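## Task

Get all three plates into the gray tray so each one rests flat on the tray's bottom and stays there on its own once the robot lets go.

## Robot and tools

Robot: two arms, left_arm and right_arm. Each carries a vacuum suction cup, not fingers. The cup point is the center of the cup's rim (29 mm across), and the cup faces along the cup point's own +z axis. From about 7 cm behind the rim the tool body and camera bulge out up to about 8 cm sideways, so keep that clearance from tray walls and from the other arm.

Frame: reported positions use one shared frame with its origin on the table top between the arms. +z is up, +x reaches out over the table, and left_arm sits toward +y. The names left and right do not match image sides. Positions are in metres, orientation as a wxyz quaternion, velocities in m/s and rad/s. Printed positions can be slightly off, more so at long reach.

The 14-number row: every command is one list of 14 numbers, each between -1 and 1, covering both arms even when only one moves. Order: left dx, dy, dz, rx, ry, rz, left suction, then the same seven for the right arm. The first six of each arm are an offset, not a pose: a target measured from that cup point's pose in the most recent result showing it (before any such result in a scene, and for later calls within one reply, from where the arm is when the action begins). The offset is expressed in the cup point's own axes, so dz moves along the cup direction, not world up. Scale: 1.0 equals 0.6 m for dx, dy, dz and 180 degrees for rotation; rx, ry, rz form a single rotation vector. Sending all zeros is not a pause: it pulls the arm back to the reference pose. To keep an arm still after it has shifted, send the offset back to where you want it in the first call, then zeros.

Suction value: 1 means full vacuum (about 55 kPa under ambient); a fraction requests that share; 0.05 or lower switches it off. It keeps its last value, so repeat the same suction number to leave it unchanged; a 0 actively releases.

Tools:
- execute_actions, argument actions (list of at most one item) and optional pictures (boolean). An empty list just reports the state. An item with rows (1 to 15 rows of 14 numbers) and steps (up to 15, default 15) plays one row per 1/30 s step, each row measured from the same reference pose, repeating the last row to fill. An item with only steps (up to 300) is a wait counted from the previous result. Per step, the commanded pose is clipped to within 100 mm and 16 degrees of the measured pose, so far targets need several calls; check the result and send the rest. Motion trails commands by about 0.17 s.
- move, argument target (one 14-number row as above), speed (m/s, 0.002 to 0.5, default 0.25; rotation up to twice that in rad/s), stop_force (N, 9 to 40, shared by both arms, optional). Each cup point travels straight toward its target; both paths finish together, lasting 0.5 to 10 s. With stop_force and a very low speed, an arm halts when its wrist sensor feels that much extra push against its direction, then backs off two steps and holds; this is the safe way to press the cup onto a plate or set a plate down. Don't rely on it if the cup also rotates, and omit it when lifting away from something the cup touches. The result adds a move: line with the ending per arm (done, off_target, moving, held, contact, fault), limits (paced means the pose was clipped, held means a clearance check blocked steps), and each cup point's distance from its target.
- wait, argument seconds (0 to 10): lets the scene run without new commands.
- zoom_image, arguments camera (cam_left_wrist or cam_right_wrist) and region [x0, y0, x1, y1] in pixels from the top-left of that camera's 504x504 image, at most 504 by 504.
- finished_scene, argument scene: the current scene number. It is final and reports whether the goal was met; the next task then arrives.

Results: a state line per arm with pose and velocities; Wrist force and Wrist torque per arm in its own tool axes (offset up to about 4 N, noise up to 2.4 N, saturating near 50 N; a surface push points back into the arm; no reading at the start is normal); suction_measured (near 0 means no seal; airtight settles up to 0.15 under the command) and part_present (1 from 0.50, back to 0 below 0.45); Hand target lines; HELD marks steps not sent; pose unreachable means a clearance check altered the command; MOTOR HOT warns from 70 C. Images from both wrist cameras come with each result unless pictures is false. The simulation continues while you compose a reply.

Picking and placing: turn suction on and press the rim flat onto a smooth part of a plate, away from its edges and any holes, so it seals all round. Under vacuum the cup shortens, so the plate sits up to about 10 mm nearer the tool. To release, lower the plate until it rests flat on the tray bottom, switch suction off, then back off at least 15 mm. A cup sealed to the table pins the tool; switch suction off to free it. Plates must end up lying flat and stable without the robot touching them.

Avoid: hard or fast contact, because the arms are stiff and even a small overshoot into something firm can trip a fault. A 150 N outside force or joint torque at its limit (138 N m for the big joints, 25.7 N m for the wrists) freezes that arm for 10 s; motors reaching 85 C brake the arm for minutes, so don't hold loads longer than needed. Never let the arms collide or press each other. Never push or drop anything off the table; that ends the scene. Loose objects may occasionally get nudged by outside pushes, so recheck before finishing.

Each tool is called after ">>>" by a JSON object that holds its "op" and its "data".

## Session

>>> {"op": "execute_actions", "data": {"actions": []}}

Scene clock: 0.00 s of 7200.00 s.
left_arm: end_effector_position=(+0.3575, +0.3957, +0.2285) suction_measured=0.01 part_present=0 end_effector_quat_wxyz=(+0.001, -0.169, +0.986, -0.001) end_effector_velocity=(+0.000, +0.001, +0.000) end_effector_angular_velocity=(-0.000, +0.000, +0.002) | right_arm: end_effector_position=(+0.4782, -0.3159, +0.2275) suction_measured=0.00 part_present=0 end_effector_quat_wxyz=(+0.000, +0.168, +0.986, +0.001) end_effector_velocity=(-0.000, +0.000, -0.000) end_effector_angular_velocity=(-0.000, +0.000, +0.001)
Joint positions: left_arm=[-0.316 -1.724  2.041 -1.89  -1.571 -0.841] | right_arm=[-0.314 -1.721  2.041 -1.89  -1.569  0.208]
Joint velocities: left_arm=[ 0.002 -0.    -0.    -0.    -0.    -0.   ] | right_arm=[ 0.001 -0.001  0.001  0.    -0.    -0.   ]
Motor temperatures (°C, as the motors report them): left_arm=[34 33 32 40 36 37] | right_arm=[31 33 34 44 39 41]
Wrist force (N, on the end effector, along its own x y z axes, offset not removed): no reading
Wrist torque (N m, same axes, about the end effector's origin, offset not removed): no reading
Hand target (left_arm): +0.358, +0.396, +0.229; +0.001, -0.169, +0.986, -0.001
Hand target (right_arm): +0.478, -0.316, +0.227; +0.000, +0.168, +0.986, +0.001

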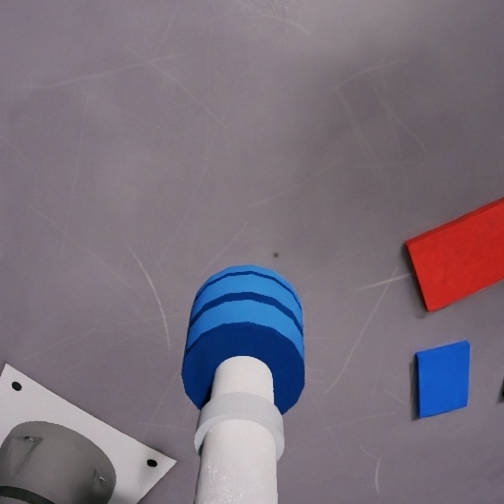

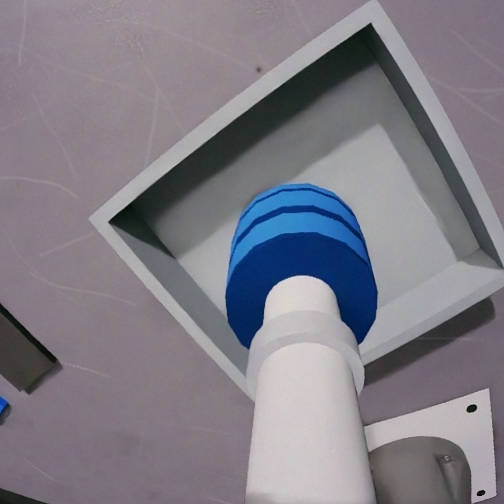

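>>> {"op": "move", "data": {"target": [0.1,-0.4,-0.25,0,0,0,0,0,0,-0.25,0,0,0,0]}}

Scene clock: 7.47 s of 7200.00 s.
left_arm: end_effector_position=(+0.3801, +0.1496, +0.3786) suction_measured=0.01 part_present=0 end_effector_quat_wxyz=(+0.001, -0.169, +0.986, -0.001) end_effector_velocity=(+0.001, -0.001, +0.001) end_effector_angular_velocity=(+0.001, +0.001, +0.002) | right_arm: end_effector_position=(+0.4783, -0.3159, +0.3774) suction_measured=0.00 part_present=0 end_effector_quat_wxyz=(+0.000, +0.168, +0.986, +0.001) end_effector_velocity=(+0.001, +0.000, +0.000) end_effector_angular_velocity=(+0.000, +0.001, +0.000)
Joint positions: left_arm=[-0.691 -1.47   1.406 -1.51  -1.571 -1.216] | right_arm=[-0.314 -1.766  1.689 -1.494 -1.569  0.208]
Joint velocities: left_arm=[ 0.     0.005 -0.008  0.005 -0.    -0.001] | right_arm=[ 0.001  0.002 -0.003  0.003 -0.     0.   ]
Motor temperatures (°C, as the motors report them): left_arm=[34 33 32 40 36 37] | right_arm=[31 33 34 44 39 41]
Wrist force (N, on the end effector, along its own x y z axes, offset not removed): left_arm=[-3.5 3.4 -0.5] | right_arm=[1.2 0.6 -0.4]
Wrist torque (N m, same axes, about the end effector's origin, offset not removed): left_arm=[0.39 0.44 -0.10] | right_arm=[0.03 -0.21 -0.13]
Hand target (left_arm): +0.380, +0.149, +0.379; +0.001, -0.169, +0.986, -0.001
Hand target (right_arm): +0.478, -0.316, +0.377; +0.000, +0.168, +0.986, +0.001
Off the commanded pose (left_arm): 0.001 m, 0 deg.
Off the commanded pose (right_arm): 0.000 m, 0 deg.
After step 90, 2.73 s passed at rest.
move: done

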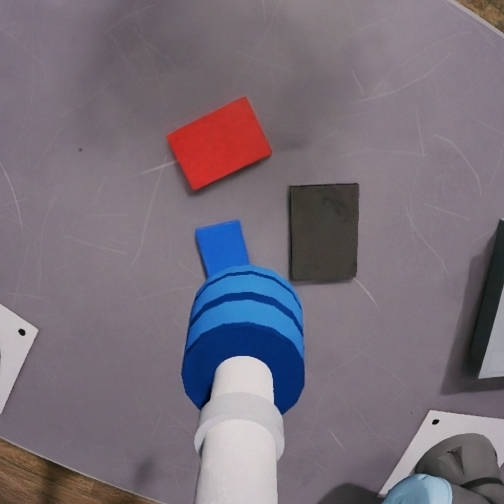

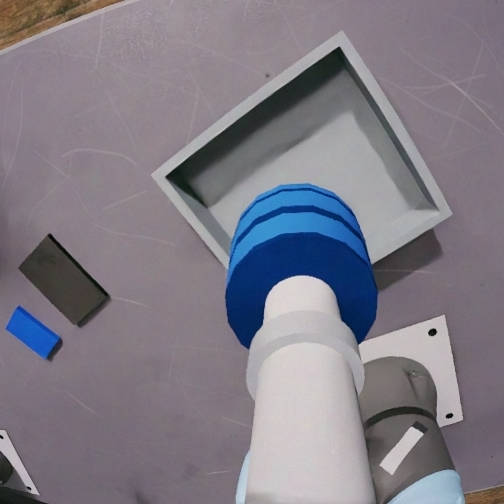

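>>> {"op": "move", "data": {"target": [-0.068,0.015,0.45,0,0,0,0,0,-0.4,0,0,0,0,0]}}

Scene clock: 23.37 s of 7200.00 s.
left_arm: end_effector_position=(+0.4160, +0.1713, +0.1087) suction_measured=0.01 part_present=0 end_effector_quat_wxyz=(+0.001, -0.169, +0.986, -0.001) end_effector_velocity=(+0.001, -0.000, -0.002) end_effector_angular_velocity=(-0.001, -0.000, -0.000) | right_arm: end_effector_position=(+0.3986, -0.5426, +0.3775) suction_measured=0.00 part_present=0 end_effector_quat_wxyz=(+0.000, +0.168, +0.986, +0.001) end_effector_velocity=(-0.000, -0.001, -0.000) end_effector_angular_velocity=(+0.001, -0.001, +0.003)
Joint positions: left_arm=[-0.615 -1.255  1.87  -2.188 -1.57  -1.14 ] | right_arm=[-0.956 -1.908  1.791 -1.453 -1.569 -0.434]
Joint velocities: left_arm=[ 0.     0.004  0.001 -0.006 -0.001  0.001] | right_arm=[-0.003  0.001 -0.001 -0.     0.001 -0.006]
Motor temperatures (°C, as the motors report them): left_arm=[34 33 32 40 36 37] | right_arm=[31 33 34 44 39 41]
Wrist force (N, on the end effector, along its own x y z axes, offset not removed): left_arm=[-0.5 -3.2 4.7] | right_arm=[1.8 4.9 1.2]
Wrist torque (N m, same axes, about the end effector's origin, offset not removed): left_arm=[-0.56 0.09 0.21] | right_arm=[0.51 -0.37 -0.22]
Hand target (left_arm): +0.416, +0.171, +0.108; +0.001, -0.169, +0.986, -0.001
Hand target (right_arm): +0.399, -0.543, +0.377; +0.000, +0.168, +0.986, +0.001
Off the commanded pose (left_arm): 0.000 m, 0 deg.
Off the commanded pose (right_arm): 0.001 m, 0 deg.
After step 90, 11.23 s passed at rest.
move: done

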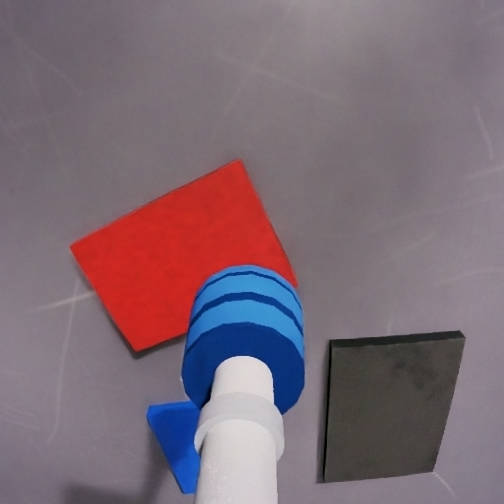

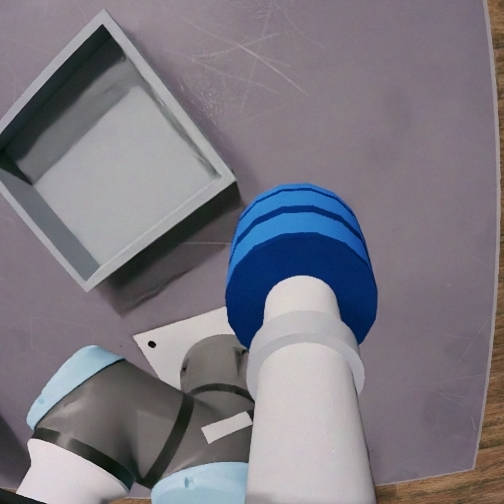

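>>> {"op": "move", "data": {"target": [0.037,0.068,0.13,0,0,0,1,0,-0.1,0,0,0,0,0]}}

>>> {"op": "move", "data": {"target": [0,0,0.05,0,0,0,1,0,0,0,0,0,0,0], "speed": 0.01, "stop_force": 12}}

>>> {"op": "move", "data": {"target": [0,0,-0.25,0,0,0,1,0,0,0,0,0,0,0]}}

Scene clock: 38.47 s of 7200.00 s.
left_arm: end_effector_position=(+0.3817, +0.2022, +0.0307) suction_measured=0.01 part_present=0 end_effector_quat_wxyz=(+0.001, -0.169, +0.986, -0.001) end_effector_velocity=(+0.000, +0.001, -0.002) end_effector_angular_velocity=(-0.000, -0.001, +0.001) | right_arm: end_effector_position=(+0.3787, -0.5993, +0.3775) suction_measured=0.00 part_present=0 end_effector_quat_wxyz=(+0.001, +0.169, +0.986, +0.000) end_effector_velocity=(-0.000, -0.001, -0.000) end_effector_angular_velocity=(+0.000, -0.000, +0.001)
Joint positions: left_arm=[-0.621 -1.21   2.071 -2.435 -1.571 -1.146] | right_arm=[-1.105 -1.886  1.776 -1.461 -1.569 -0.582]
Joint velocities: left_arm=[ 0.001  0.002  0.004 -0.006  0.001 -0.   ] | right_arm=[-0.002  0.001 -0.    -0.     0.    -0.003]
Motor temperatures (°C, as the motors report them): left_arm=[34 33 32 40 36 37] | right_arm=[31 33 34 44 39 41]
Wrist force (N, on the end effector, along its own x y z axes, offset not removed): left_arm=[-2.6 -2.8 3.3] | right_arm=[2.4 -0.5 -1.0]
Wrist torque (N m, same axes, about the end effector's origin, offset not removed): left_arm=[-0.42 0.43 -0.02] | right_arm=[-0.17 -0.39 -0.16]
Hand target (left_arm): +0.382, +0.202, +0.031; +0.001, -0.169, +0.986, -0.001
Hand target (right_arm): +0.379, -0.599, +0.377; +0.001, +0.168, +0.986, +0.000
Off the commanded pose (left_arm): 0.000 m, 0 deg.
Off the commanded pose (right_arm): 0.000 m, 0 deg.
After step 90, 11.13 s passed at rest.
move: done

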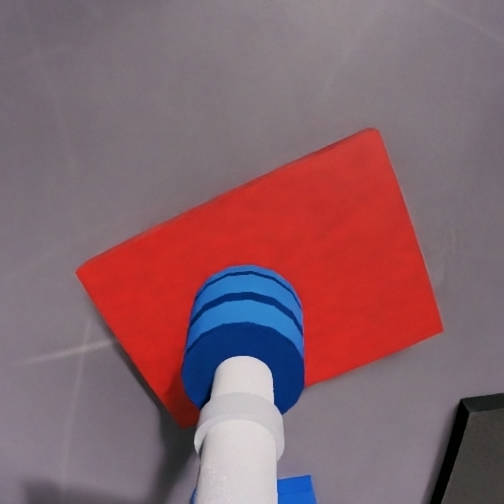

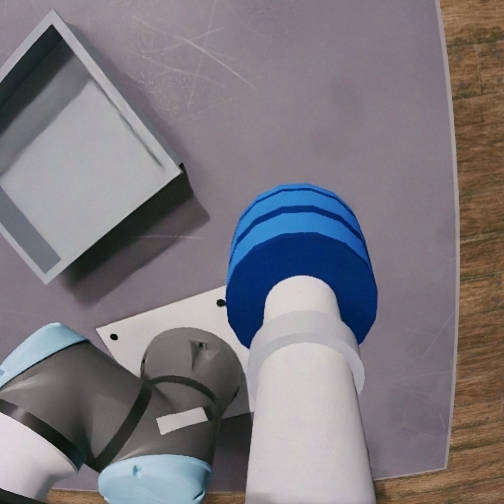

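Scene clock: 41.87 s of 7200.00 s.
left_arm: end_effector_position=(+0.3818, +0.2022, +0.0010) suction_measured=0.99 part_present=1 end_effector_quat_wxyz=(+0.001, -0.169, +0.986, -0.001) end_effector_velocity=(-0.001, -0.000, +0.000) end_effector_angular_velocity=(+0.002, +0.002, -0.002) | right_arm: end_effector_position=(+0.3787, -0.5993, +0.3775) suction_measured=0.00 part_present=0 end_effector_quat_wxyz=(+0.001, +0.169, +0.986, +0.000) end_effector_velocity=(-0.000, +0.000, +0.000) end_effector_angular_velocity=(-0.000, -0.000, -0.001)
Joint positions: left_arm=[-0.621 -1.147  2.089 -2.515 -1.571 -1.146] | right_arm=[-1.105 -1.886  1.776 -1.461 -1.569 -0.582]
Joint velocities: left_arm=[-0.002 -0.001 -0.     0.004 -0.     0.   ] | right_arm=[ 0.    -0.001  0.     0.    -0.     0.001]
Motor temperatures (°C, as the motors report them): left_arm=[34 33 32 40 36 37] | right_arm=[31 33 34 44 39 41]
Wrist force (N, on the end effector, along its own x y z axes, offset not removed): left_arm=[3.8 4.1 -21.8] | right_arm=[-0.1 -0.2 -0.2]
Wrist torque (N m, same axes, about the end effector's origin, offset not removed): left_arm=[-0.30 -0.27 -0.08] | right_arm=[-0.15 -0.15 -0.19]
Hand target (left_arm): +0.382, +0.202, +0.001; +0.001, -0.169, +0.986, -0.001
Hand target (right_arm): +0.379, -0.599, +0.377; +0.001, +0.169, +0.986, +0.000
Off the commanded pose (left_arm): 0.000 m, 0 deg.
Off the commanded pose (right_arm): 0.000 m, 0 deg.
move: contact (left_arm)

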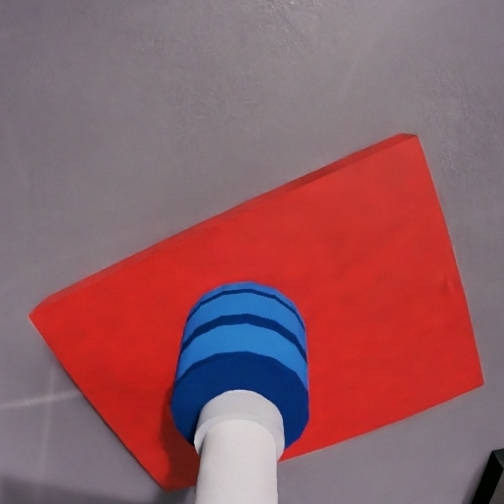

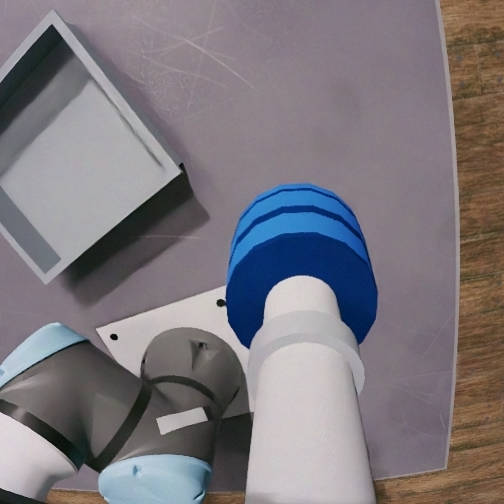

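Scene clock: 43.03 s of 7200.00 s.
left_arm: end_effector_position=(+0.3816, +0.2024, +0.1509) suction_measured=0.99 part_present=1 end_effector_quat_wxyz=(+0.001, -0.169, +0.986, -0.001) end_effector_velocity=(-0.001, -0.001, +0.002) end_effector_angular_velocity=(+0.001, +0.001, -0.002) | right_arm: end_effector_position=(+0.3787, -0.5993, +0.3775) suction_measured=0.00 part_present=0 end_effector_quat_wxyz=(+0.001, +0.169, +0.986, +0.000) end_effector_velocity=(+0.000, -0.000, -0.000) end_effector_angular_velocity=(+0.001, +0.000, -0.001)
Joint positions: left_arm=[-0.621 -1.411  1.945 -2.107 -1.57  -1.146] | right_arm=[-1.105 -1.886  1.776 -1.461 -1.569 -0.582]
Joint velocities: left_arm=[-0.002 -0.002 -0.003  0.007  0.    -0.   ] | right_arm=[-0.001  0.001 -0.    -0.    -0.     0.   ]
Motor temperatures (°C, as the motors report them): left_arm=[34 33 32 40 36 37] | right_arm=[31 33 34 44 39 41]
Wrist force (N, on the end effector, along its own x y z axes, offset not removed): left_arm=[1.2 0.6 5.5] | right_arm=[2.2 1.4 2.0]
Wrist torque (N m, same axes, about the end effector's origin, offset not removed): left_arm=[-0.05 -0.15 0.11] | right_arm=[0.09 -0.52 -0.13]
Hand target (left_arm): +0.382, +0.202, +0.151; +0.001, -0.169, +0.986, -0.001
Hand target (right_arm): +0.379, -0.599, +0.377; +0.001, +0.169, +0.986, +0.000
Off the commanded pose (left_arm): 0.000 m, 0 deg.
Off the commanded pose (right_arm): 0.000 m, 0 deg.
move: done

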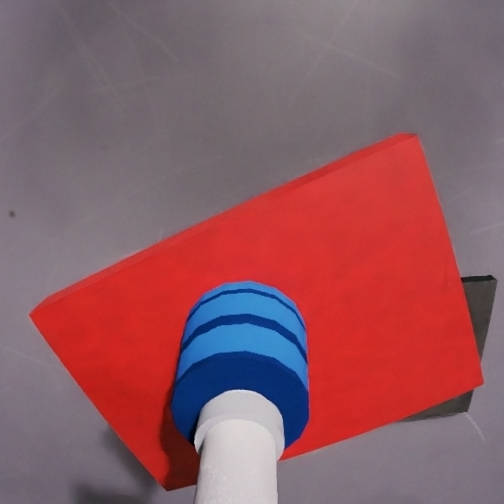

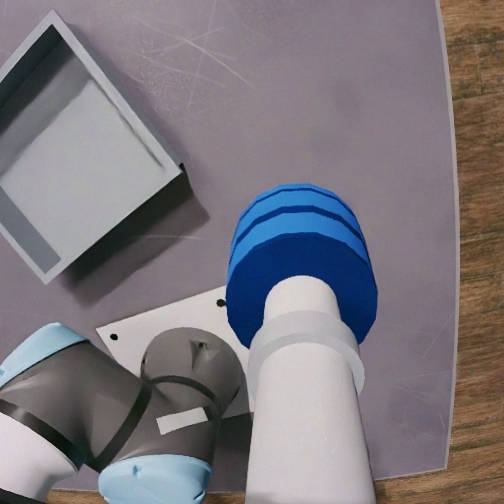

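>>> {"op": "move", "data": {"target": [0.14,-0.745,-0.06,0,0,0.144,1,0,0,0,0,0,0,0]}}

Scene clock: 53.07 s of 7200.00 s.
left_arm: end_effector_position=(+0.4498, -0.2462, +0.1867) suction_measured=0.99 part_present=1 end_effector_quat_wxyz=(+0.003, +0.056, +0.998, -0.004) end_effector_velocity=(+0.003, -0.002, +0.002) end_effector_angular_velocity=(+0.017, +0.012, +0.002) | right_arm: end_effector_position=(+0.3787, -0.5993, +0.3775) suction_measured=0.00 part_present=0 end_effector_quat_wxyz=(+0.001, +0.169, +0.986, +0.000) end_effector_velocity=(+0.000, +0.000, +0.000) end_effector_angular_velocity=(-0.000, -0.000, +0.001)
Joint positions: left_arm=[-0.918 -0.389  0.146 -1.337 -1.569 -0.99 ] | right_arm=[-1.105 -1.886  1.776 -1.461 -1.569 -0.582]
Joint velocities: left_arm=[ 0.003  0.148 -0.313  0.186 -0.003  0.001] | right_arm=[ 0.001 -0.    -0.    -0.     0.     0.   ]
Motor temperatures (°C, as the motors report them): left_arm=[34 33 32 40 36 37] | right_arm=[31 33 34 44 39 41]
Wrist force (N, on the end effector, along its own x y z axes, offset not removed): left_arm=[0.4 -1.0 1.6] | right_arm=[0.9 1.3 -2.1]
Wrist torque (N m, same axes, about the end effector's origin, offset not removed): left_arm=[-0.19 0.04 0.11] | right_arm=[0.04 -0.29 -0.27]
Hand target (left_arm): +0.450, -0.246, +0.187; +0.002, +0.056, +0.998, -0.003
Hand target (right_arm): +0.379, -0.599, +0.377; +0.001, +0.169, +0.986, +0.000
Off the commanded pose (left_arm): 0.002 m, 0 deg.
Off the commanded pose (right_arm): 0.000 m, 0 deg.
move: done

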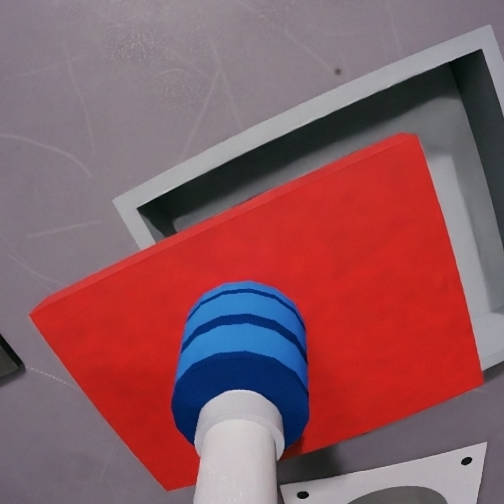

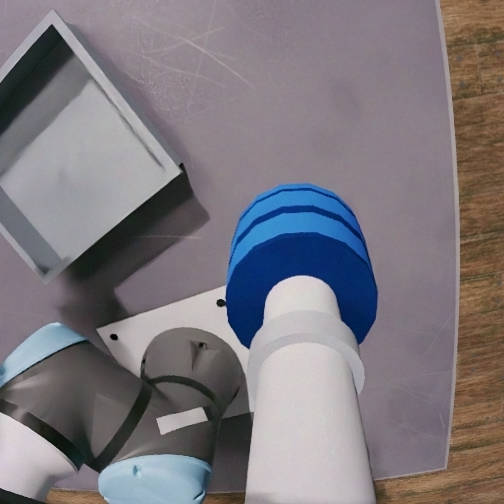

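>>> {"op": "move", "data": {"target": [-0.04,0.42,0,0,0,0,1,0,0,0,0,0,0,0]}}

>>> {"op": "move", "data": {"target": [0,0,0.29,0,0,0,1,0,0,0,0,0,0,0], "speed": 0.15}}

>>> {"op": "move", "data": {"target": [0,0,0.03,0,0,0,1,0,0,0,0,0,0,0], "speed": 0.006, "stop_force": 12}}

>>> {"op": "execute_actions", "data": {"actions": [{"rows":[[0,0,0,0,0,0,0,0,0,0,0,0,0,0]]}], "pictures": false}}

>>> {"op": "move", "data": {"target": [0,0,-0.2,0,0,0,0,0,0,0,0,0,0,0]}}

>>> {"op": "move", "data": {"target": [0.2,0.7,0,0,0,0,0,0.145,0.96,0.37,0,0,0,0]}}

Scene clock: 63.70 s of 7200.00 s.
left_arm: end_effector_position=(+0.5025, +0.0011, +0.1855) suction_measured=1.00 part_present=1 end_effector_quat_wxyz=(+0.003, +0.056, +0.998, -0.003) end_effector_velocity=(+0.001, +0.003, +0.000) end_effector_angular_velocity=(-0.002, -0.001, +0.002) | right_arm: end_effector_position=(+0.3787, -0.5993, +0.3775) suction_measured=0.00 part_present=0 end_effector_quat_wxyz=(+0.001, +0.169, +0.986, +0.000) end_effector_velocity=(+0.000, +0.001, +0.000) end_effector_angular_velocity=(-0.001, -0.000, -0.001)
Joint positions: left_arm=[-0.692 -0.958  1.199 -1.82  -1.571 -0.765] | right_arm=[-1.105 -1.886  1.776 -1.461 -1.569 -0.582]
Joint velocities: left_arm=[ 0.004 -0.003  0.006 -0.004 -0.001  0.002] | right_arm=[ 0.002 -0.001 -0.     0.    -0.     0.003]
Motor temperatures (°C, as the motors report them): left_arm=[34 33 32 40 36 37] | right_arm=[31 33 34 44 39 41]
Wrist force (N, on the end effector, along its own x y z axes, offset not removed): left_arm=[2.2 0.1 3.1] | right_arm=[1.9 0.7 -1.2]
Wrist torque (N m, same axes, about the end effector's origin, offset not removed): left_arm=[-0.13 -0.31 -0.21] | right_arm=[0.04 -0.40 -0.20]
Hand target (left_arm): +0.503, +0.001, +0.186; +0.003, +0.056, +0.998, -0.003
Hand target (right_arm): +0.379, -0.599, +0.377; +0.001, +0.169, +0.986, +0.000
Off the commanded pose (left_arm): 0.001 m, 0 deg.
Off the commanded pose (right_arm): 0.000 m, 0 deg.
move: done

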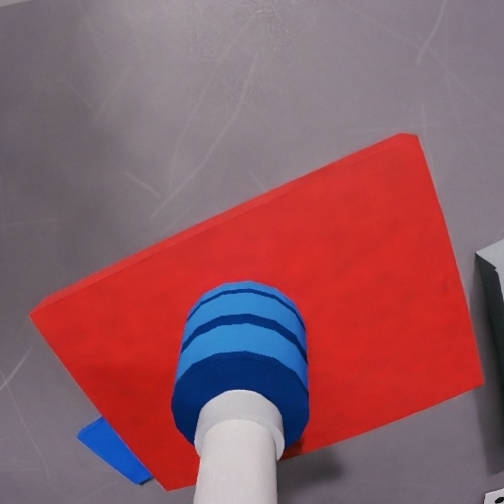

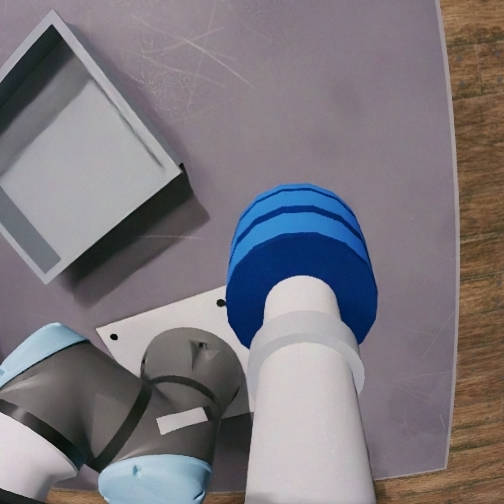

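Scene clock: 65.37 s of 7200.00 s.
left_arm: end_effector_position=(+0.5034, -0.0000, +0.0116) suction_measured=0.98 part_present=1 end_effector_quat_wxyz=(+0.003, +0.056, +0.998, -0.003) end_effector_velocity=(-0.001, -0.002, -0.002) end_effector_angular_velocity=(-0.000, -0.000, -0.003) | right_arm: end_effector_position=(+0.3787, -0.5993, +0.3775) suction_measured=0.00 part_present=0 end_effector_quat_wxyz=(+0.001, +0.169, +0.986, +0.000) end_effector_velocity=(+0.000, -0.000, +0.000) end_effector_angular_velocity=(-0.000, +0.000, -0.001)
Joint positions: left_arm=[-0.692 -0.782  1.376 -2.173 -1.571 -0.765] | right_arm=[-1.105 -1.886  1.776 -1.461 -1.569 -0.582]
Joint velocities: left_arm=[-0.002  0.003  0.    -0.003 -0.     0.   ] | right_arm=[-0.     0.    -0.     0.    -0.     0.001]
Motor temperatures (°C, as the motors report them): left_arm=[34 33 32 40 36 37] | right_arm=[31 33 34 44 39 41]
Wrist force (N, on the end effector, along its own x y z axes, offset not removed): left_arm=[-4.0 -1.8 -1.6] | right_arm=[1.8 0.7 -1.1]
Wrist torque (N m, same axes, about the end effector's origin, offset not removed): left_arm=[-0.46 0.58 -0.09] | right_arm=[-0.01 -0.40 -0.15]
Hand target (left_arm): +0.503, +0.000, +0.011; +0.003, +0.056, +0.998, -0.003
Hand target (right_arm): +0.379, -0.599, +0.377; +0.001, +0.169, +0.986, +0.000
Off the commanded pose (left_arm): 0.000 m, 0 deg.
Off the commanded pose (right_arm): 0.000 m, 0 deg.
move: done

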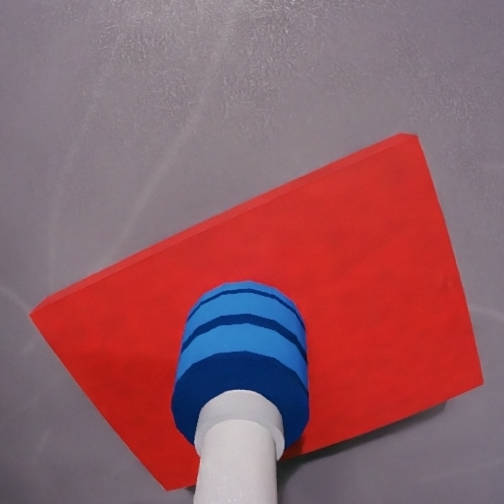

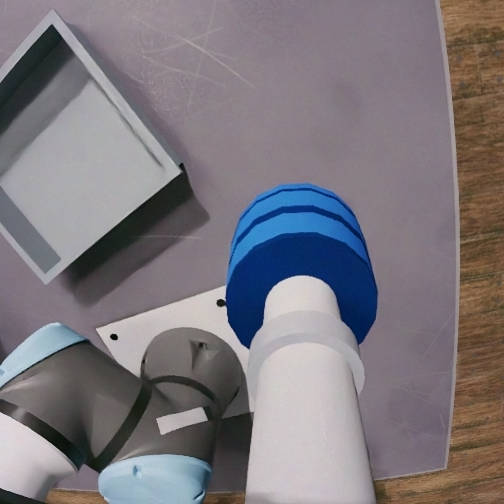

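Scene clock: 67.40 s of 7200.00 s.
left_arm: end_effector_position=(+0.5034, -0.0001, +0.0017) suction_measured=0.96 part_present=1 end_effector_quat_wxyz=(+0.003, +0.056, +0.998, -0.003) end_effector_velocity=(-0.000, +0.000, +0.001) end_effector_angular_velocity=(+0.002, +0.002, -0.000) | right_arm: end_effector_position=(+0.3787, -0.5993, +0.3775) suction_measured=0.00 part_present=0 end_effector_quat_wxyz=(+0.001, +0.169, +0.986, +0.000) end_effector_velocity=(-0.000, -0.000, -0.000) end_effector_angular_velocity=(+0.001, +0.000, -0.002)
Joint positions: left_arm=[-0.692 -0.769  1.38  -2.191 -1.571 -0.765] | right_arm=[-1.105 -1.886  1.776 -1.461 -1.569 -0.582]
Joint velocities: left_arm=[-0.    -0.002 -0.     0.005  0.     0.   ] | right_arm=[-0.     0.     0.     0.    -0.     0.002]
Motor temperatures (°C, as the motors report them): left_arm=[34 33 32 40 36 37] | right_arm=[31 33 34 44 39 41]
Wrist force (N, on the end effector, along its own x y z axes, offset not removed): left_arm=[-1.3 1.6 -22.3] | right_arm=[3.3 1.0 2.2]
Wrist torque (N m, same axes, about the end effector's origin, offset not removed): left_arm=[0.07 0.56 -0.10] | right_arm=[-0.05 -0.41 -0.25]
Hand target (left_arm): +0.503, -0.000, +0.002; +0.003, +0.056, +0.998, -0.003
Hand target (right_arm): +0.379, -0.599, +0.377; +0.001, +0.169, +0.986, +0.000
Off the commanded pose (left_arm): 0.008 m, 0 deg.
Off the commanded pose (right_arm): 0.000 m, 0 deg.
move: contact (left_arm)

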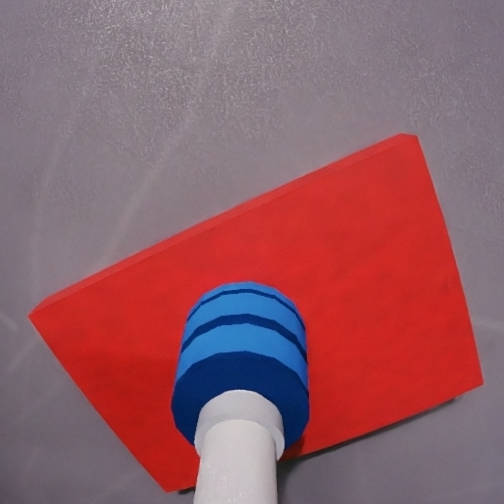

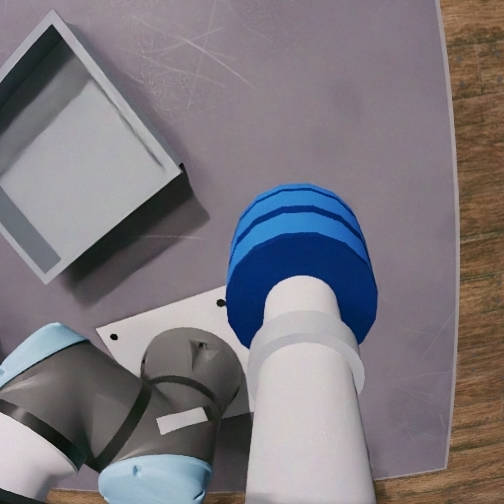

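Scene clock: 67.90 s of 7200.00 s.
left_arm: end_effector_position=(+0.5034, -0.0001, +0.0017) suction_measured=0.01 part_present=0 end_effector_quat_wxyz=(+0.003, +0.056, +0.998, -0.003) end_effector_velocity=(-0.000, -0.000, +0.000) end_effector_angular_velocity=(-0.001, -0.000, -0.001) | right_arm: end_effector_position=(+0.3787, -0.5993, +0.3775) suction_measured=0.00 part_present=0 end_effector_quat_wxyz=(+0.001, +0.169, +0.986, +0.000) end_effector_velocity=(-0.000, +0.000, +0.000) end_effector_angular_velocity=(-0.001, -0.000, -0.002)
Joint positions: left_arm=[-0.692 -0.769  1.38  -2.191 -1.571 -0.765] | right_arm=[-1.105 -1.886  1.776 -1.461 -1.569 -0.582]
Joint velocities: left_arm=[-0.001  0.    -0.    -0.    -0.     0.   ] | right_arm=[-0.    -0.001  0.001 -0.    -0.     0.002]
Motor temperatures (°C, as the motors report them): left_arm=[34 33 32 40 36 37] | right_arm=[31 33 34 44 39 41]
Wrist force (N, on the end effector, along its own x y z axes, offset not removed): left_arm=[5.7 2.1 -26.8] | right_arm=[3.2 0.5 0.9]
Wrist torque (N m, same axes, about the end effector's origin, offset not removed): left_arm=[-0.20 -0.28 0.21] | right_arm=[-0.09 -0.55 -0.27]
Hand target (left_arm): +0.503, -0.000, +0.002; +0.003, +0.056, +0.998, -0.003
Hand target (right_arm): +0.379, -0.599, +0.377; +0.001, +0.169, +0.986, +0.000
Off the commanded pose (left_arm): 0.000 m, 0 deg.
Off the commanded pose (right_arm): 0.000 m, 0 deg.
Steps of this call (steps 1 to 15: all 15 steps of this action). Readings (end_effector_position | what the end effector reports):
1: left_arm (+0.5034, -0.0001, +0.0017) | right_arm (+0.3787, -0.5993, +0.3775) | left_arm suction_measured=0.06 part_present=0 | right_arm suction_measured=0.00 part_present=0
2: left_arm (+0.5034, -0.0001, +0.0017) | right_arm (+0.3787, -0.5993, +0.3775) | left_arm suction_measured=0.01 part_present=0 | right_arm suction_measured=0.00 part_present=0
4: left_arm (+0.5034, -0.0001, +0.0017) | right_arm (+0.3787, -0.5993, +0.3775) | left_arm suction_measured=0.01 part_present=0 | right_arm suction_measured=0.00 part_present=0
8: left_arm (+0.5034, -0.0001, +0.0017) | right_arm (+0.3787, -0.5993, +0.3775) | left_arm suction_measured=0.01 part_present=0 | right_arm suction_measured=0.00 part_present=0
15: the state above

Scene clock: 69.20 s of 7200.00 s.
left_arm: end_effector_position=(+0.5029, +0.0007, +0.1216) suction_measured=0.01 part_present=0 end_effector_quat_wxyz=(+0.003, +0.056, +0.998, -0.003) end_effector_velocity=(-0.000, +0.000, +0.002) end_effector_angular_velocity=(+0.000, +0.001, +0.000) | right_arm: end_effector_position=(+0.3787, -0.5993, +0.3775) suction_measured=0.00 part_present=0 end_effector_quat_wxyz=(+0.001, +0.169, +0.986, +0.000) end_effector_velocity=(+0.000, +0.000, -0.000) end_effector_angular_velocity=(+0.001, +0.000, -0.000)
Joint positions: left_arm=[-0.692 -0.909  1.287 -1.958 -1.571 -0.765] | right_arm=[-1.105 -1.886  1.776 -1.461 -1.569 -0.582]
Joint velocities: left_arm=[ 0.    -0.001 -0.002  0.004 -0.    -0.   ] | right_arm=[ 0.001  0.001  0.    -0.     0.     0.001]
Motor temperatures (°C, as the motors report them): left_arm=[34 33 32 40 36 37] | right_arm=[31 33 34 44 39 41]
Wrist force (N, on the end effector, along its own x y z axes, offset not removed): left_arm=[-0.9 -1.8 -0.8] | right_arm=[1.8 1.6 1.1]
Wrist torque (N m, same axes, about the end effector's origin, offset not removed): left_arm=[-0.38 0.20 0.09] | right_arm=[0.06 -0.24 -0.14]
Hand target (left_arm): +0.503, +0.001, +0.122; +0.003, +0.056, +0.998, -0.003
Hand target (right_arm): +0.379, -0.599, +0.377; +0.001, +0.169, +0.986, +0.000
Off the commanded pose (left_arm): 0.000 m, 0 deg.
Off the commanded pose (right_arm): 0.000 m, 0 deg.
move: done

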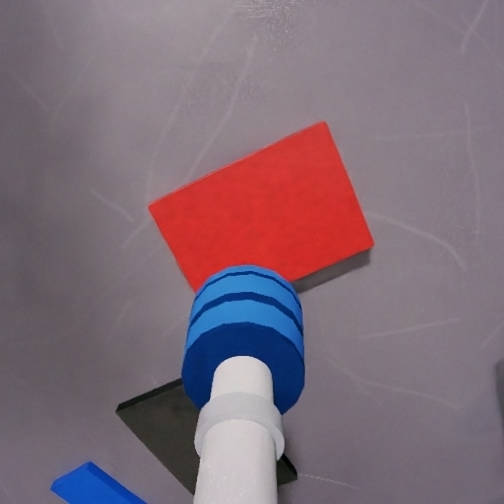

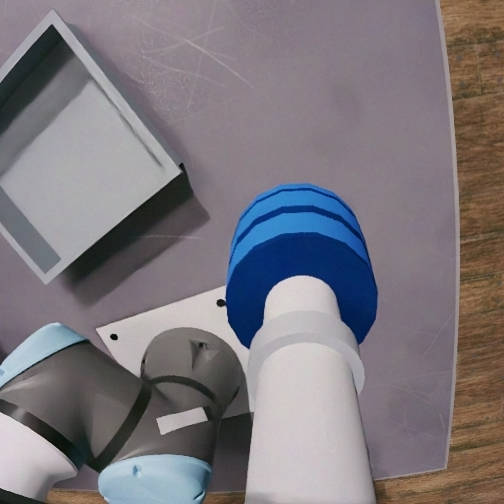

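Scene clock: 72.30 s of 7200.00 s.
left_arm: end_effector_position=(+0.4319, +0.4318, +0.1189) suction_measured=0.01 part_present=0 end_effector_quat_wxyz=(+0.003, +0.056, +0.998, -0.003) end_effector_velocity=(-0.000, +0.001, +0.000) end_effector_angular_velocity=(-0.001, +0.000, -0.000) | right_arm: end_effector_position=(+0.4874, -0.0261, +0.1551) suction_measured=0.00 part_present=0 end_effector_quat_wxyz=(-0.000, +0.168, +0.986, +0.001) end_effector_velocity=(+0.000, +0.002, +0.000) end_effector_angular_velocity=(+0.000, -0.001, +0.003)
Joint positions: left_arm=[-0.171 -1.422  2.057 -2.214 -1.574 -0.243] | right_arm=[ 0.286 -1.316  1.811 -2.067 -1.569  0.809]
Joint velocities: left_arm=[ 0.001 -0.     0.    -0.    -0.001  0.002] | right_arm=[ 0.003  0.003 -0.004 -0.    -0.     0.   ]
Motor temperatures (°C, as the motors report them): left_arm=[34 33 32 40 36 37] | right_arm=[31 33 34 44 39 41]
Wrist force (N, on the end effector, along its own x y z axes, offset not removed): left_arm=[0.0 -1.0 2.7] | right_arm=[3.2 -0.2 -1.2]
Wrist torque (N m, same axes, about the end effector's origin, offset not removed): left_arm=[-0.47 0.14 0.14] | right_arm=[-0.12 -0.52 -0.14]
Hand target (left_arm): +0.432, +0.432, +0.119; +0.003, +0.056, +0.998, -0.003
Hand target (right_arm): +0.487, -0.026, +0.155; -0.000, +0.169, +0.986, +0.001
Off the commanded pose (left_arm): 0.001 m, 0 deg.
Off the commanded pose (right_arm): 0.001 m, 0 deg.
move: done

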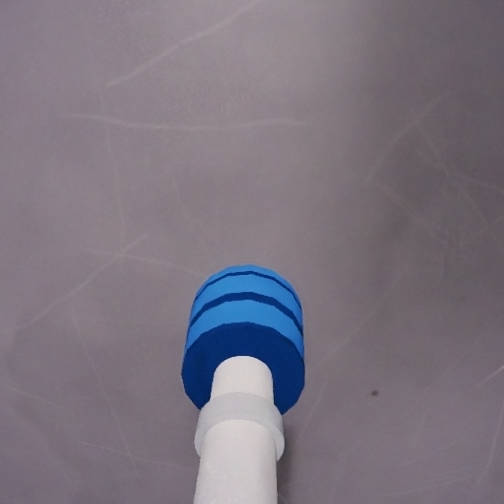

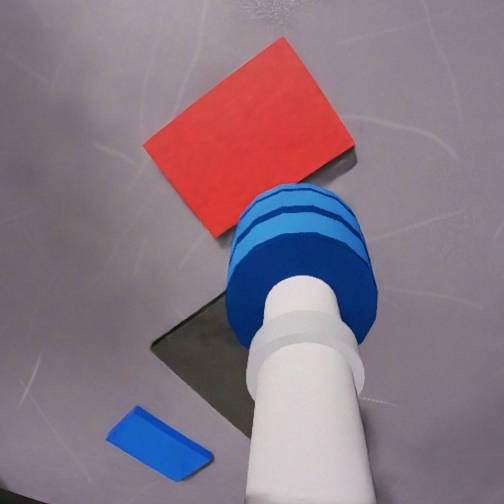

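>>> {"op": "move", "data": {"target": [0,0,0,0,0,0,0,-0.018,0.042,0.21,0,0,-0.205,1]}}

>>> {"op": "move", "data": {"target": [0,0,0,0,0,0,0,0,0,0.06,0,0,0,1], "speed": 0.01, "stop_force": 12}}

>>> {"op": "move", "data": {"target": [0,0,0,0,0,0,0,0,0,-0.3,0,0,0,1]}}

>>> {"op": "move", "data": {"target": [0,0,0,0,0,0,0,0.3,-0.45,-0.1,0,0,0,1]}}

Scene clock: 82.93 s of 7200.00 s.
left_arm: end_effector_position=(+0.4319, +0.4318, +0.1189) suction_measured=0.01 part_present=0 end_effector_quat_wxyz=(+0.003, +0.056, +0.998, -0.003) end_effector_velocity=(-0.000, -0.001, -0.000) end_effector_angular_velocity=(+0.000, +0.000, -0.001) | right_arm: end_effector_position=(+0.5058, -0.0060, +0.0292) suction_measured=0.00 part_present=0 end_effector_quat_wxyz=(-0.000, -0.152, +0.988, +0.001) end_effector_velocity=(+0.000, +0.001, -0.002) end_effector_angular_velocity=(+0.001, -0.001, +0.012)
Joint positions: left_arm=[-0.171 -1.422  2.057 -2.214 -1.574 -0.243] | right_arm=[ 0.303 -1.078  1.857 -2.35  -1.569  0.182]
Joint velocities: left_arm=[-0.001  0.     0.     0.     0.    -0.   ] | right_arm=[ 0.001  0.004 -0.001 -0.005  0.001 -0.011]
Motor temperatures (°C, as the motors report them): left_arm=[34 33 32 40 36 37] | right_arm=[31 33 34 44 39 41]
Wrist force (N, on the end effector, along its own x y z axes, offset not removed): left_arm=[-0.6 1.5 4.4] | right_arm=[1.6 1.5 -0.4]
Wrist torque (N m, same axes, about the end effector's origin, offset not removed): left_arm=[0.08 -0.05 0.21] | right_arm=[0.10 -0.37 -0.16]
Hand target (left_arm): +0.432, +0.432, +0.119; +0.003, +0.056, +0.998, -0.003
Hand target (right_arm): +0.506, -0.006, +0.029; -0.000, -0.152, +0.988, +0.001
Off the commanded pose (left_arm): 0.000 m, 0 deg.
Off the commanded pose (right_arm): 0.000 m, 0 deg.
After step 90, 5.87 s passed at rest.
move: done

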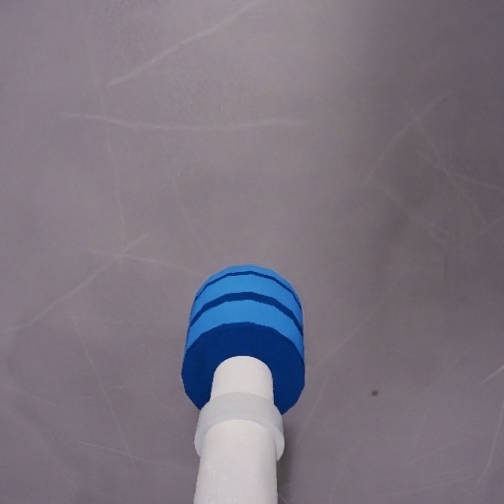

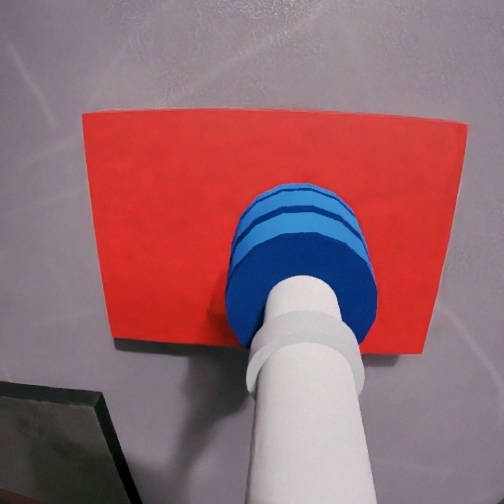

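Scene clock: 86.27 s of 7200.00 s.
left_arm: end_effector_position=(+0.4319, +0.4318, +0.1189) suction_measured=0.01 part_present=0 end_effector_quat_wxyz=(+0.003, +0.056, +0.998, -0.003) end_effector_velocity=(-0.000, -0.001, -0.000) end_effector_angular_velocity=(+0.001, -0.000, -0.002) | right_arm: end_effector_position=(+0.5058, -0.0061, -0.0004) suction_measured=0.99 part_present=1 end_effector_quat_wxyz=(-0.000, -0.152, +0.988, +0.001) end_effector_velocity=(-0.000, -0.000, +0.003) end_effector_angular_velocity=(-0.001, +0.001, -0.000)
Joint positions: left_arm=[-0.171 -1.422  2.057 -2.214 -1.574 -0.243] | right_arm=[ 0.303 -1.025  1.873 -2.419 -1.569  0.182]
Joint velocities: left_arm=[-0.002 -0.     0.    -0.     0.001  0.   ] | right_arm=[-0.    -0.005 -0.002  0.008  0.    -0.   ]
Motor temperatures (°C, as the motors report them): left_arm=[34 33 32 40 36 37] | right_arm=[31 33 34 44 39 41]
Wrist force (N, on the end effector, along its own x y z axes, offset not removed): left_arm=[4.6 -0.7 -0.1] | right_arm=[5.6 1.7 -27.3]
Wrist torque (N m, same axes, about the end effector's origin, offset not removed): left_arm=[-0.09 -0.63 0.03] | right_arm=[0.10 -0.54 -0.16]
Hand target (left_arm): +0.432, +0.432, +0.119; +0.003, +0.056, +0.998, -0.003
Hand target (right_arm): +0.506, -0.006, +0.000; -0.000, -0.152, +0.988, +0.001
Off the commanded pose (left_arm): 0.000 m, 0 deg.
Off the commanded pose (right_arm): 0.006 m, 0 deg.
move: contact (right_arm)

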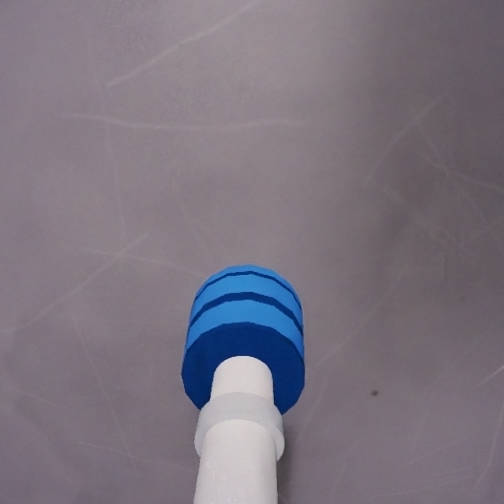

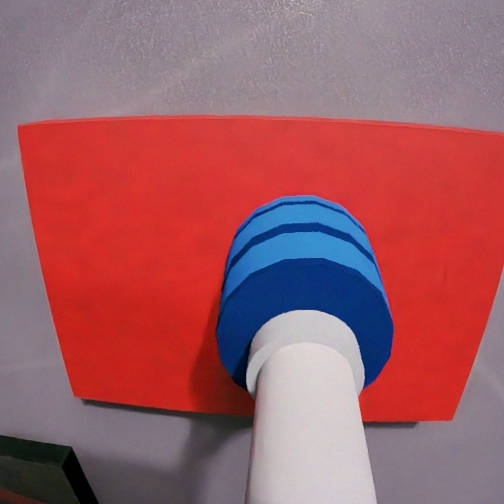

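Scene clock: 87.57 s of 7200.00 s.
left_arm: end_effector_position=(+0.4319, +0.4318, +0.1189) suction_measured=0.01 part_present=0 end_effector_quat_wxyz=(+0.003, +0.056, +0.998, -0.003) end_effector_velocity=(-0.000, +0.000, -0.000) end_effector_angular_velocity=(-0.000, +0.000, +0.000) | right_arm: end_effector_position=(+0.5059, -0.0060, +0.1796) suction_measured=1.00 part_present=1 end_effector_quat_wxyz=(-0.000, -0.152, +0.988, +0.001) end_effector_velocity=(-0.000, +0.000, +0.002) end_effector_angular_velocity=(-0.001, +0.000, +0.001)
Joint positions: left_arm=[-0.171 -1.422  2.057 -2.214 -1.574 -0.243] | right_arm=[ 0.303 -1.282  1.697 -1.986 -1.569  0.182]
Joint velocities: left_arm=[ 0.  0.  0. -0. -0.  0.] | right_arm=[ 0.    -0.002 -0.003  0.006 -0.    -0.001]
Motor temperatures (°C, as the motors report them): left_arm=[34 33 32 40 36 37] | right_arm=[31 33 34 44 39 41]
Wrist force (N, on the end effector, along its own x y z axes, offset not removed): left_arm=[-0.4 1.4 -2.8] | right_arm=[2.9 3.1 1.9]
Wrist torque (N m, same axes, about the end effector's origin, offset not removed): left_arm=[0.07 0.17 0.15] | right_arm=[0.36 -0.60 -0.21]
Hand target (left_arm): +0.432, +0.432, +0.119; +0.003, +0.056, +0.998, -0.003
Hand target (right_arm): +0.506, -0.006, +0.180; -0.000, -0.152, +0.988, +0.001
Off the commanded pose (left_arm): 0.000 m, 0 deg.
Off the commanded pose (right_arm): 0.000 m, 0 deg.
move: done

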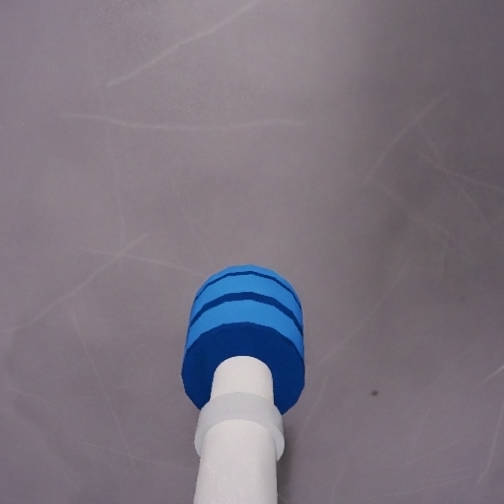

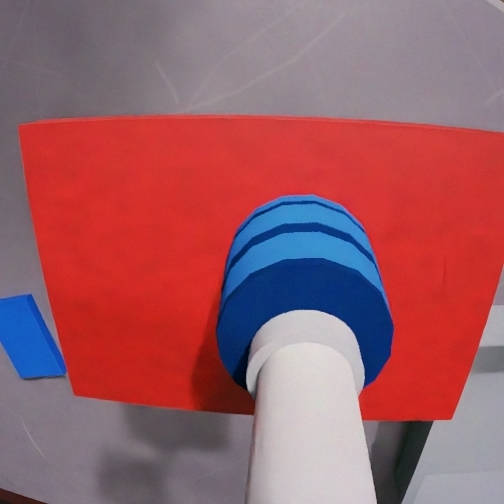

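Scene clock: 89.50 s of 7200.00 s.
left_arm: end_effector_position=(+0.4319, +0.4318, +0.1189) suction_measured=0.01 part_present=0 end_effector_quat_wxyz=(+0.003, +0.056, +0.998, -0.003) end_effector_velocity=(-0.000, -0.000, -0.000) end_effector_angular_velocity=(-0.000, +0.000, -0.000) | right_arm: end_effector_position=(+0.4156, -0.3178, +0.2400) suction_measured=1.00 part_present=1 end_effector_quat_wxyz=(+0.000, -0.152, +0.988, +0.001) end_effector_velocity=(-0.001, -0.002, +0.000) end_effector_angular_velocity=(+0.001, +0.000, -0.001)
Joint positions: left_arm=[-0.171 -1.422  2.057 -2.214 -1.574 -0.243] | right_arm=[-0.343 -1.902  2.139 -1.809 -1.569 -0.464]
Joint velocities: left_arm=[-0. -0.  0. -0. -0. -0.] | right_arm=[-0.006 -0.003  0.001  0.003  0.001 -0.006]
Motor temperatures (°C, as the motors report them): left_arm=[34 33 32 40 36 37] | right_arm=[31 33 34 44 39 41]
Wrist force (N, on the end effector, along its own x y z axes, offset not removed): left_arm=[4.0 -2.9 0.3] | right_arm=[1.3 1.2 1.9]
Wrist torque (N m, same axes, about the end effector's origin, offset not removed): left_arm=[-0.44 -0.63 0.03] | right_arm=[-0.04 -0.36 -0.30]
Hand target (left_arm): +0.432, +0.432, +0.119; +0.003, +0.056, +0.998, -0.003
Hand target (right_arm): +0.416, -0.318, +0.240; +0.000, -0.152, +0.988, +0.001
Off the commanded pose (left_arm): 0.000 m, 0 deg.
Off the commanded pose (right_arm): 0.001 m, 0 deg.
move: done

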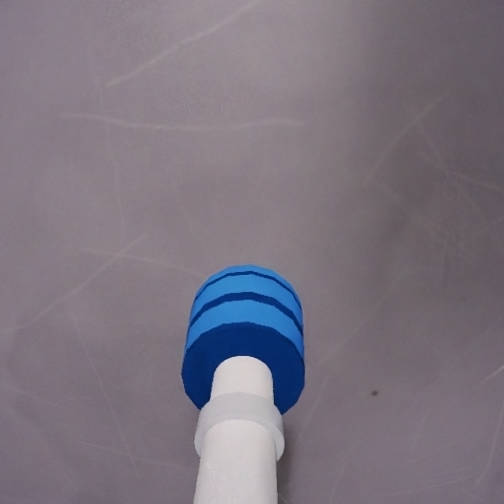

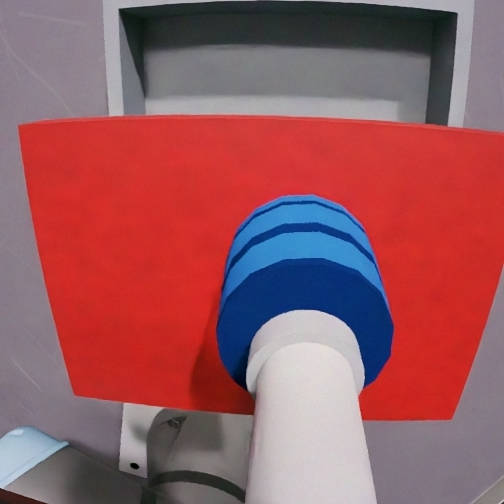

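>>> {"op": "move", "data": {"target": [0,0,0,0,0,0,0,0.017,0.07,0.24,0,0,0,1], "speed": 0.15}}

Scene clock: 98.17 s of 7200.00 s.
left_arm: end_effector_position=(+0.4319, +0.4318, +0.1189) suction_measured=0.01 part_present=0 end_effector_quat_wxyz=(+0.003, +0.056, +0.998, -0.003) end_effector_velocity=(-0.000, -0.000, -0.000) end_effector_angular_velocity=(-0.000, +0.000, -0.000) | right_arm: end_effector_position=(+0.3931, -0.2808, +0.0960) suction_measured=1.00 part_present=1 end_effector_quat_wxyz=(+0.000, -0.152, +0.988, +0.001) end_effector_velocity=(+0.000, +0.001, -0.002) end_effector_angular_velocity=(-0.000, +0.001, +0.001)
Joint positions: left_arm=[-0.171 -1.422  2.057 -2.214 -1.574 -0.243] | right_arm=[-0.241 -1.733  2.437 -2.275 -1.569 -0.362]
Joint velocities: left_arm=[-0.  0.  0.  0. -0.  0.] | right_arm=[ 0.003  0.006  0.002 -0.007 -0.     0.002]
Motor temperatures (°C, as the motors report them): left_arm=[34 33 32 40 36 37] | right_arm=[31 33 34 44 39 41]
Wrist force (N, on the end effector, along its own x y z axes, offset not removed): left_arm=[-1.4 1.2 0.5] | right_arm=[1.8 0.3 0.4]
Wrist torque (N m, same axes, about the end effector's origin, offset not removed): left_arm=[0.13 0.15 0.01] | right_arm=[-0.02 -0.33 -0.35]
Hand target (left_arm): +0.432, +0.432, +0.119; +0.003, +0.056, +0.998, -0.003
Hand target (right_arm): +0.393, -0.281, +0.096; +0.000, -0.152, +0.988, +0.001
Off the commanded pose (left_arm): 0.000 m, 0 deg.
Off the commanded pose (right_arm): 0.000 m, 0 deg.
After step 90, 4.13 s passed at rest.
move: done

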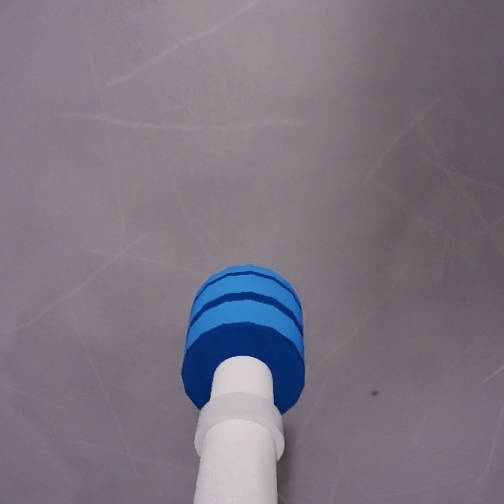

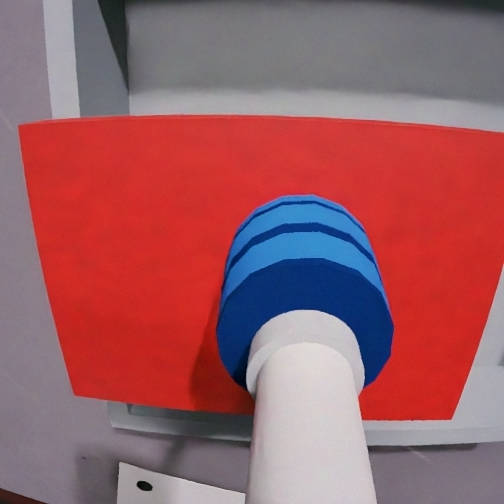

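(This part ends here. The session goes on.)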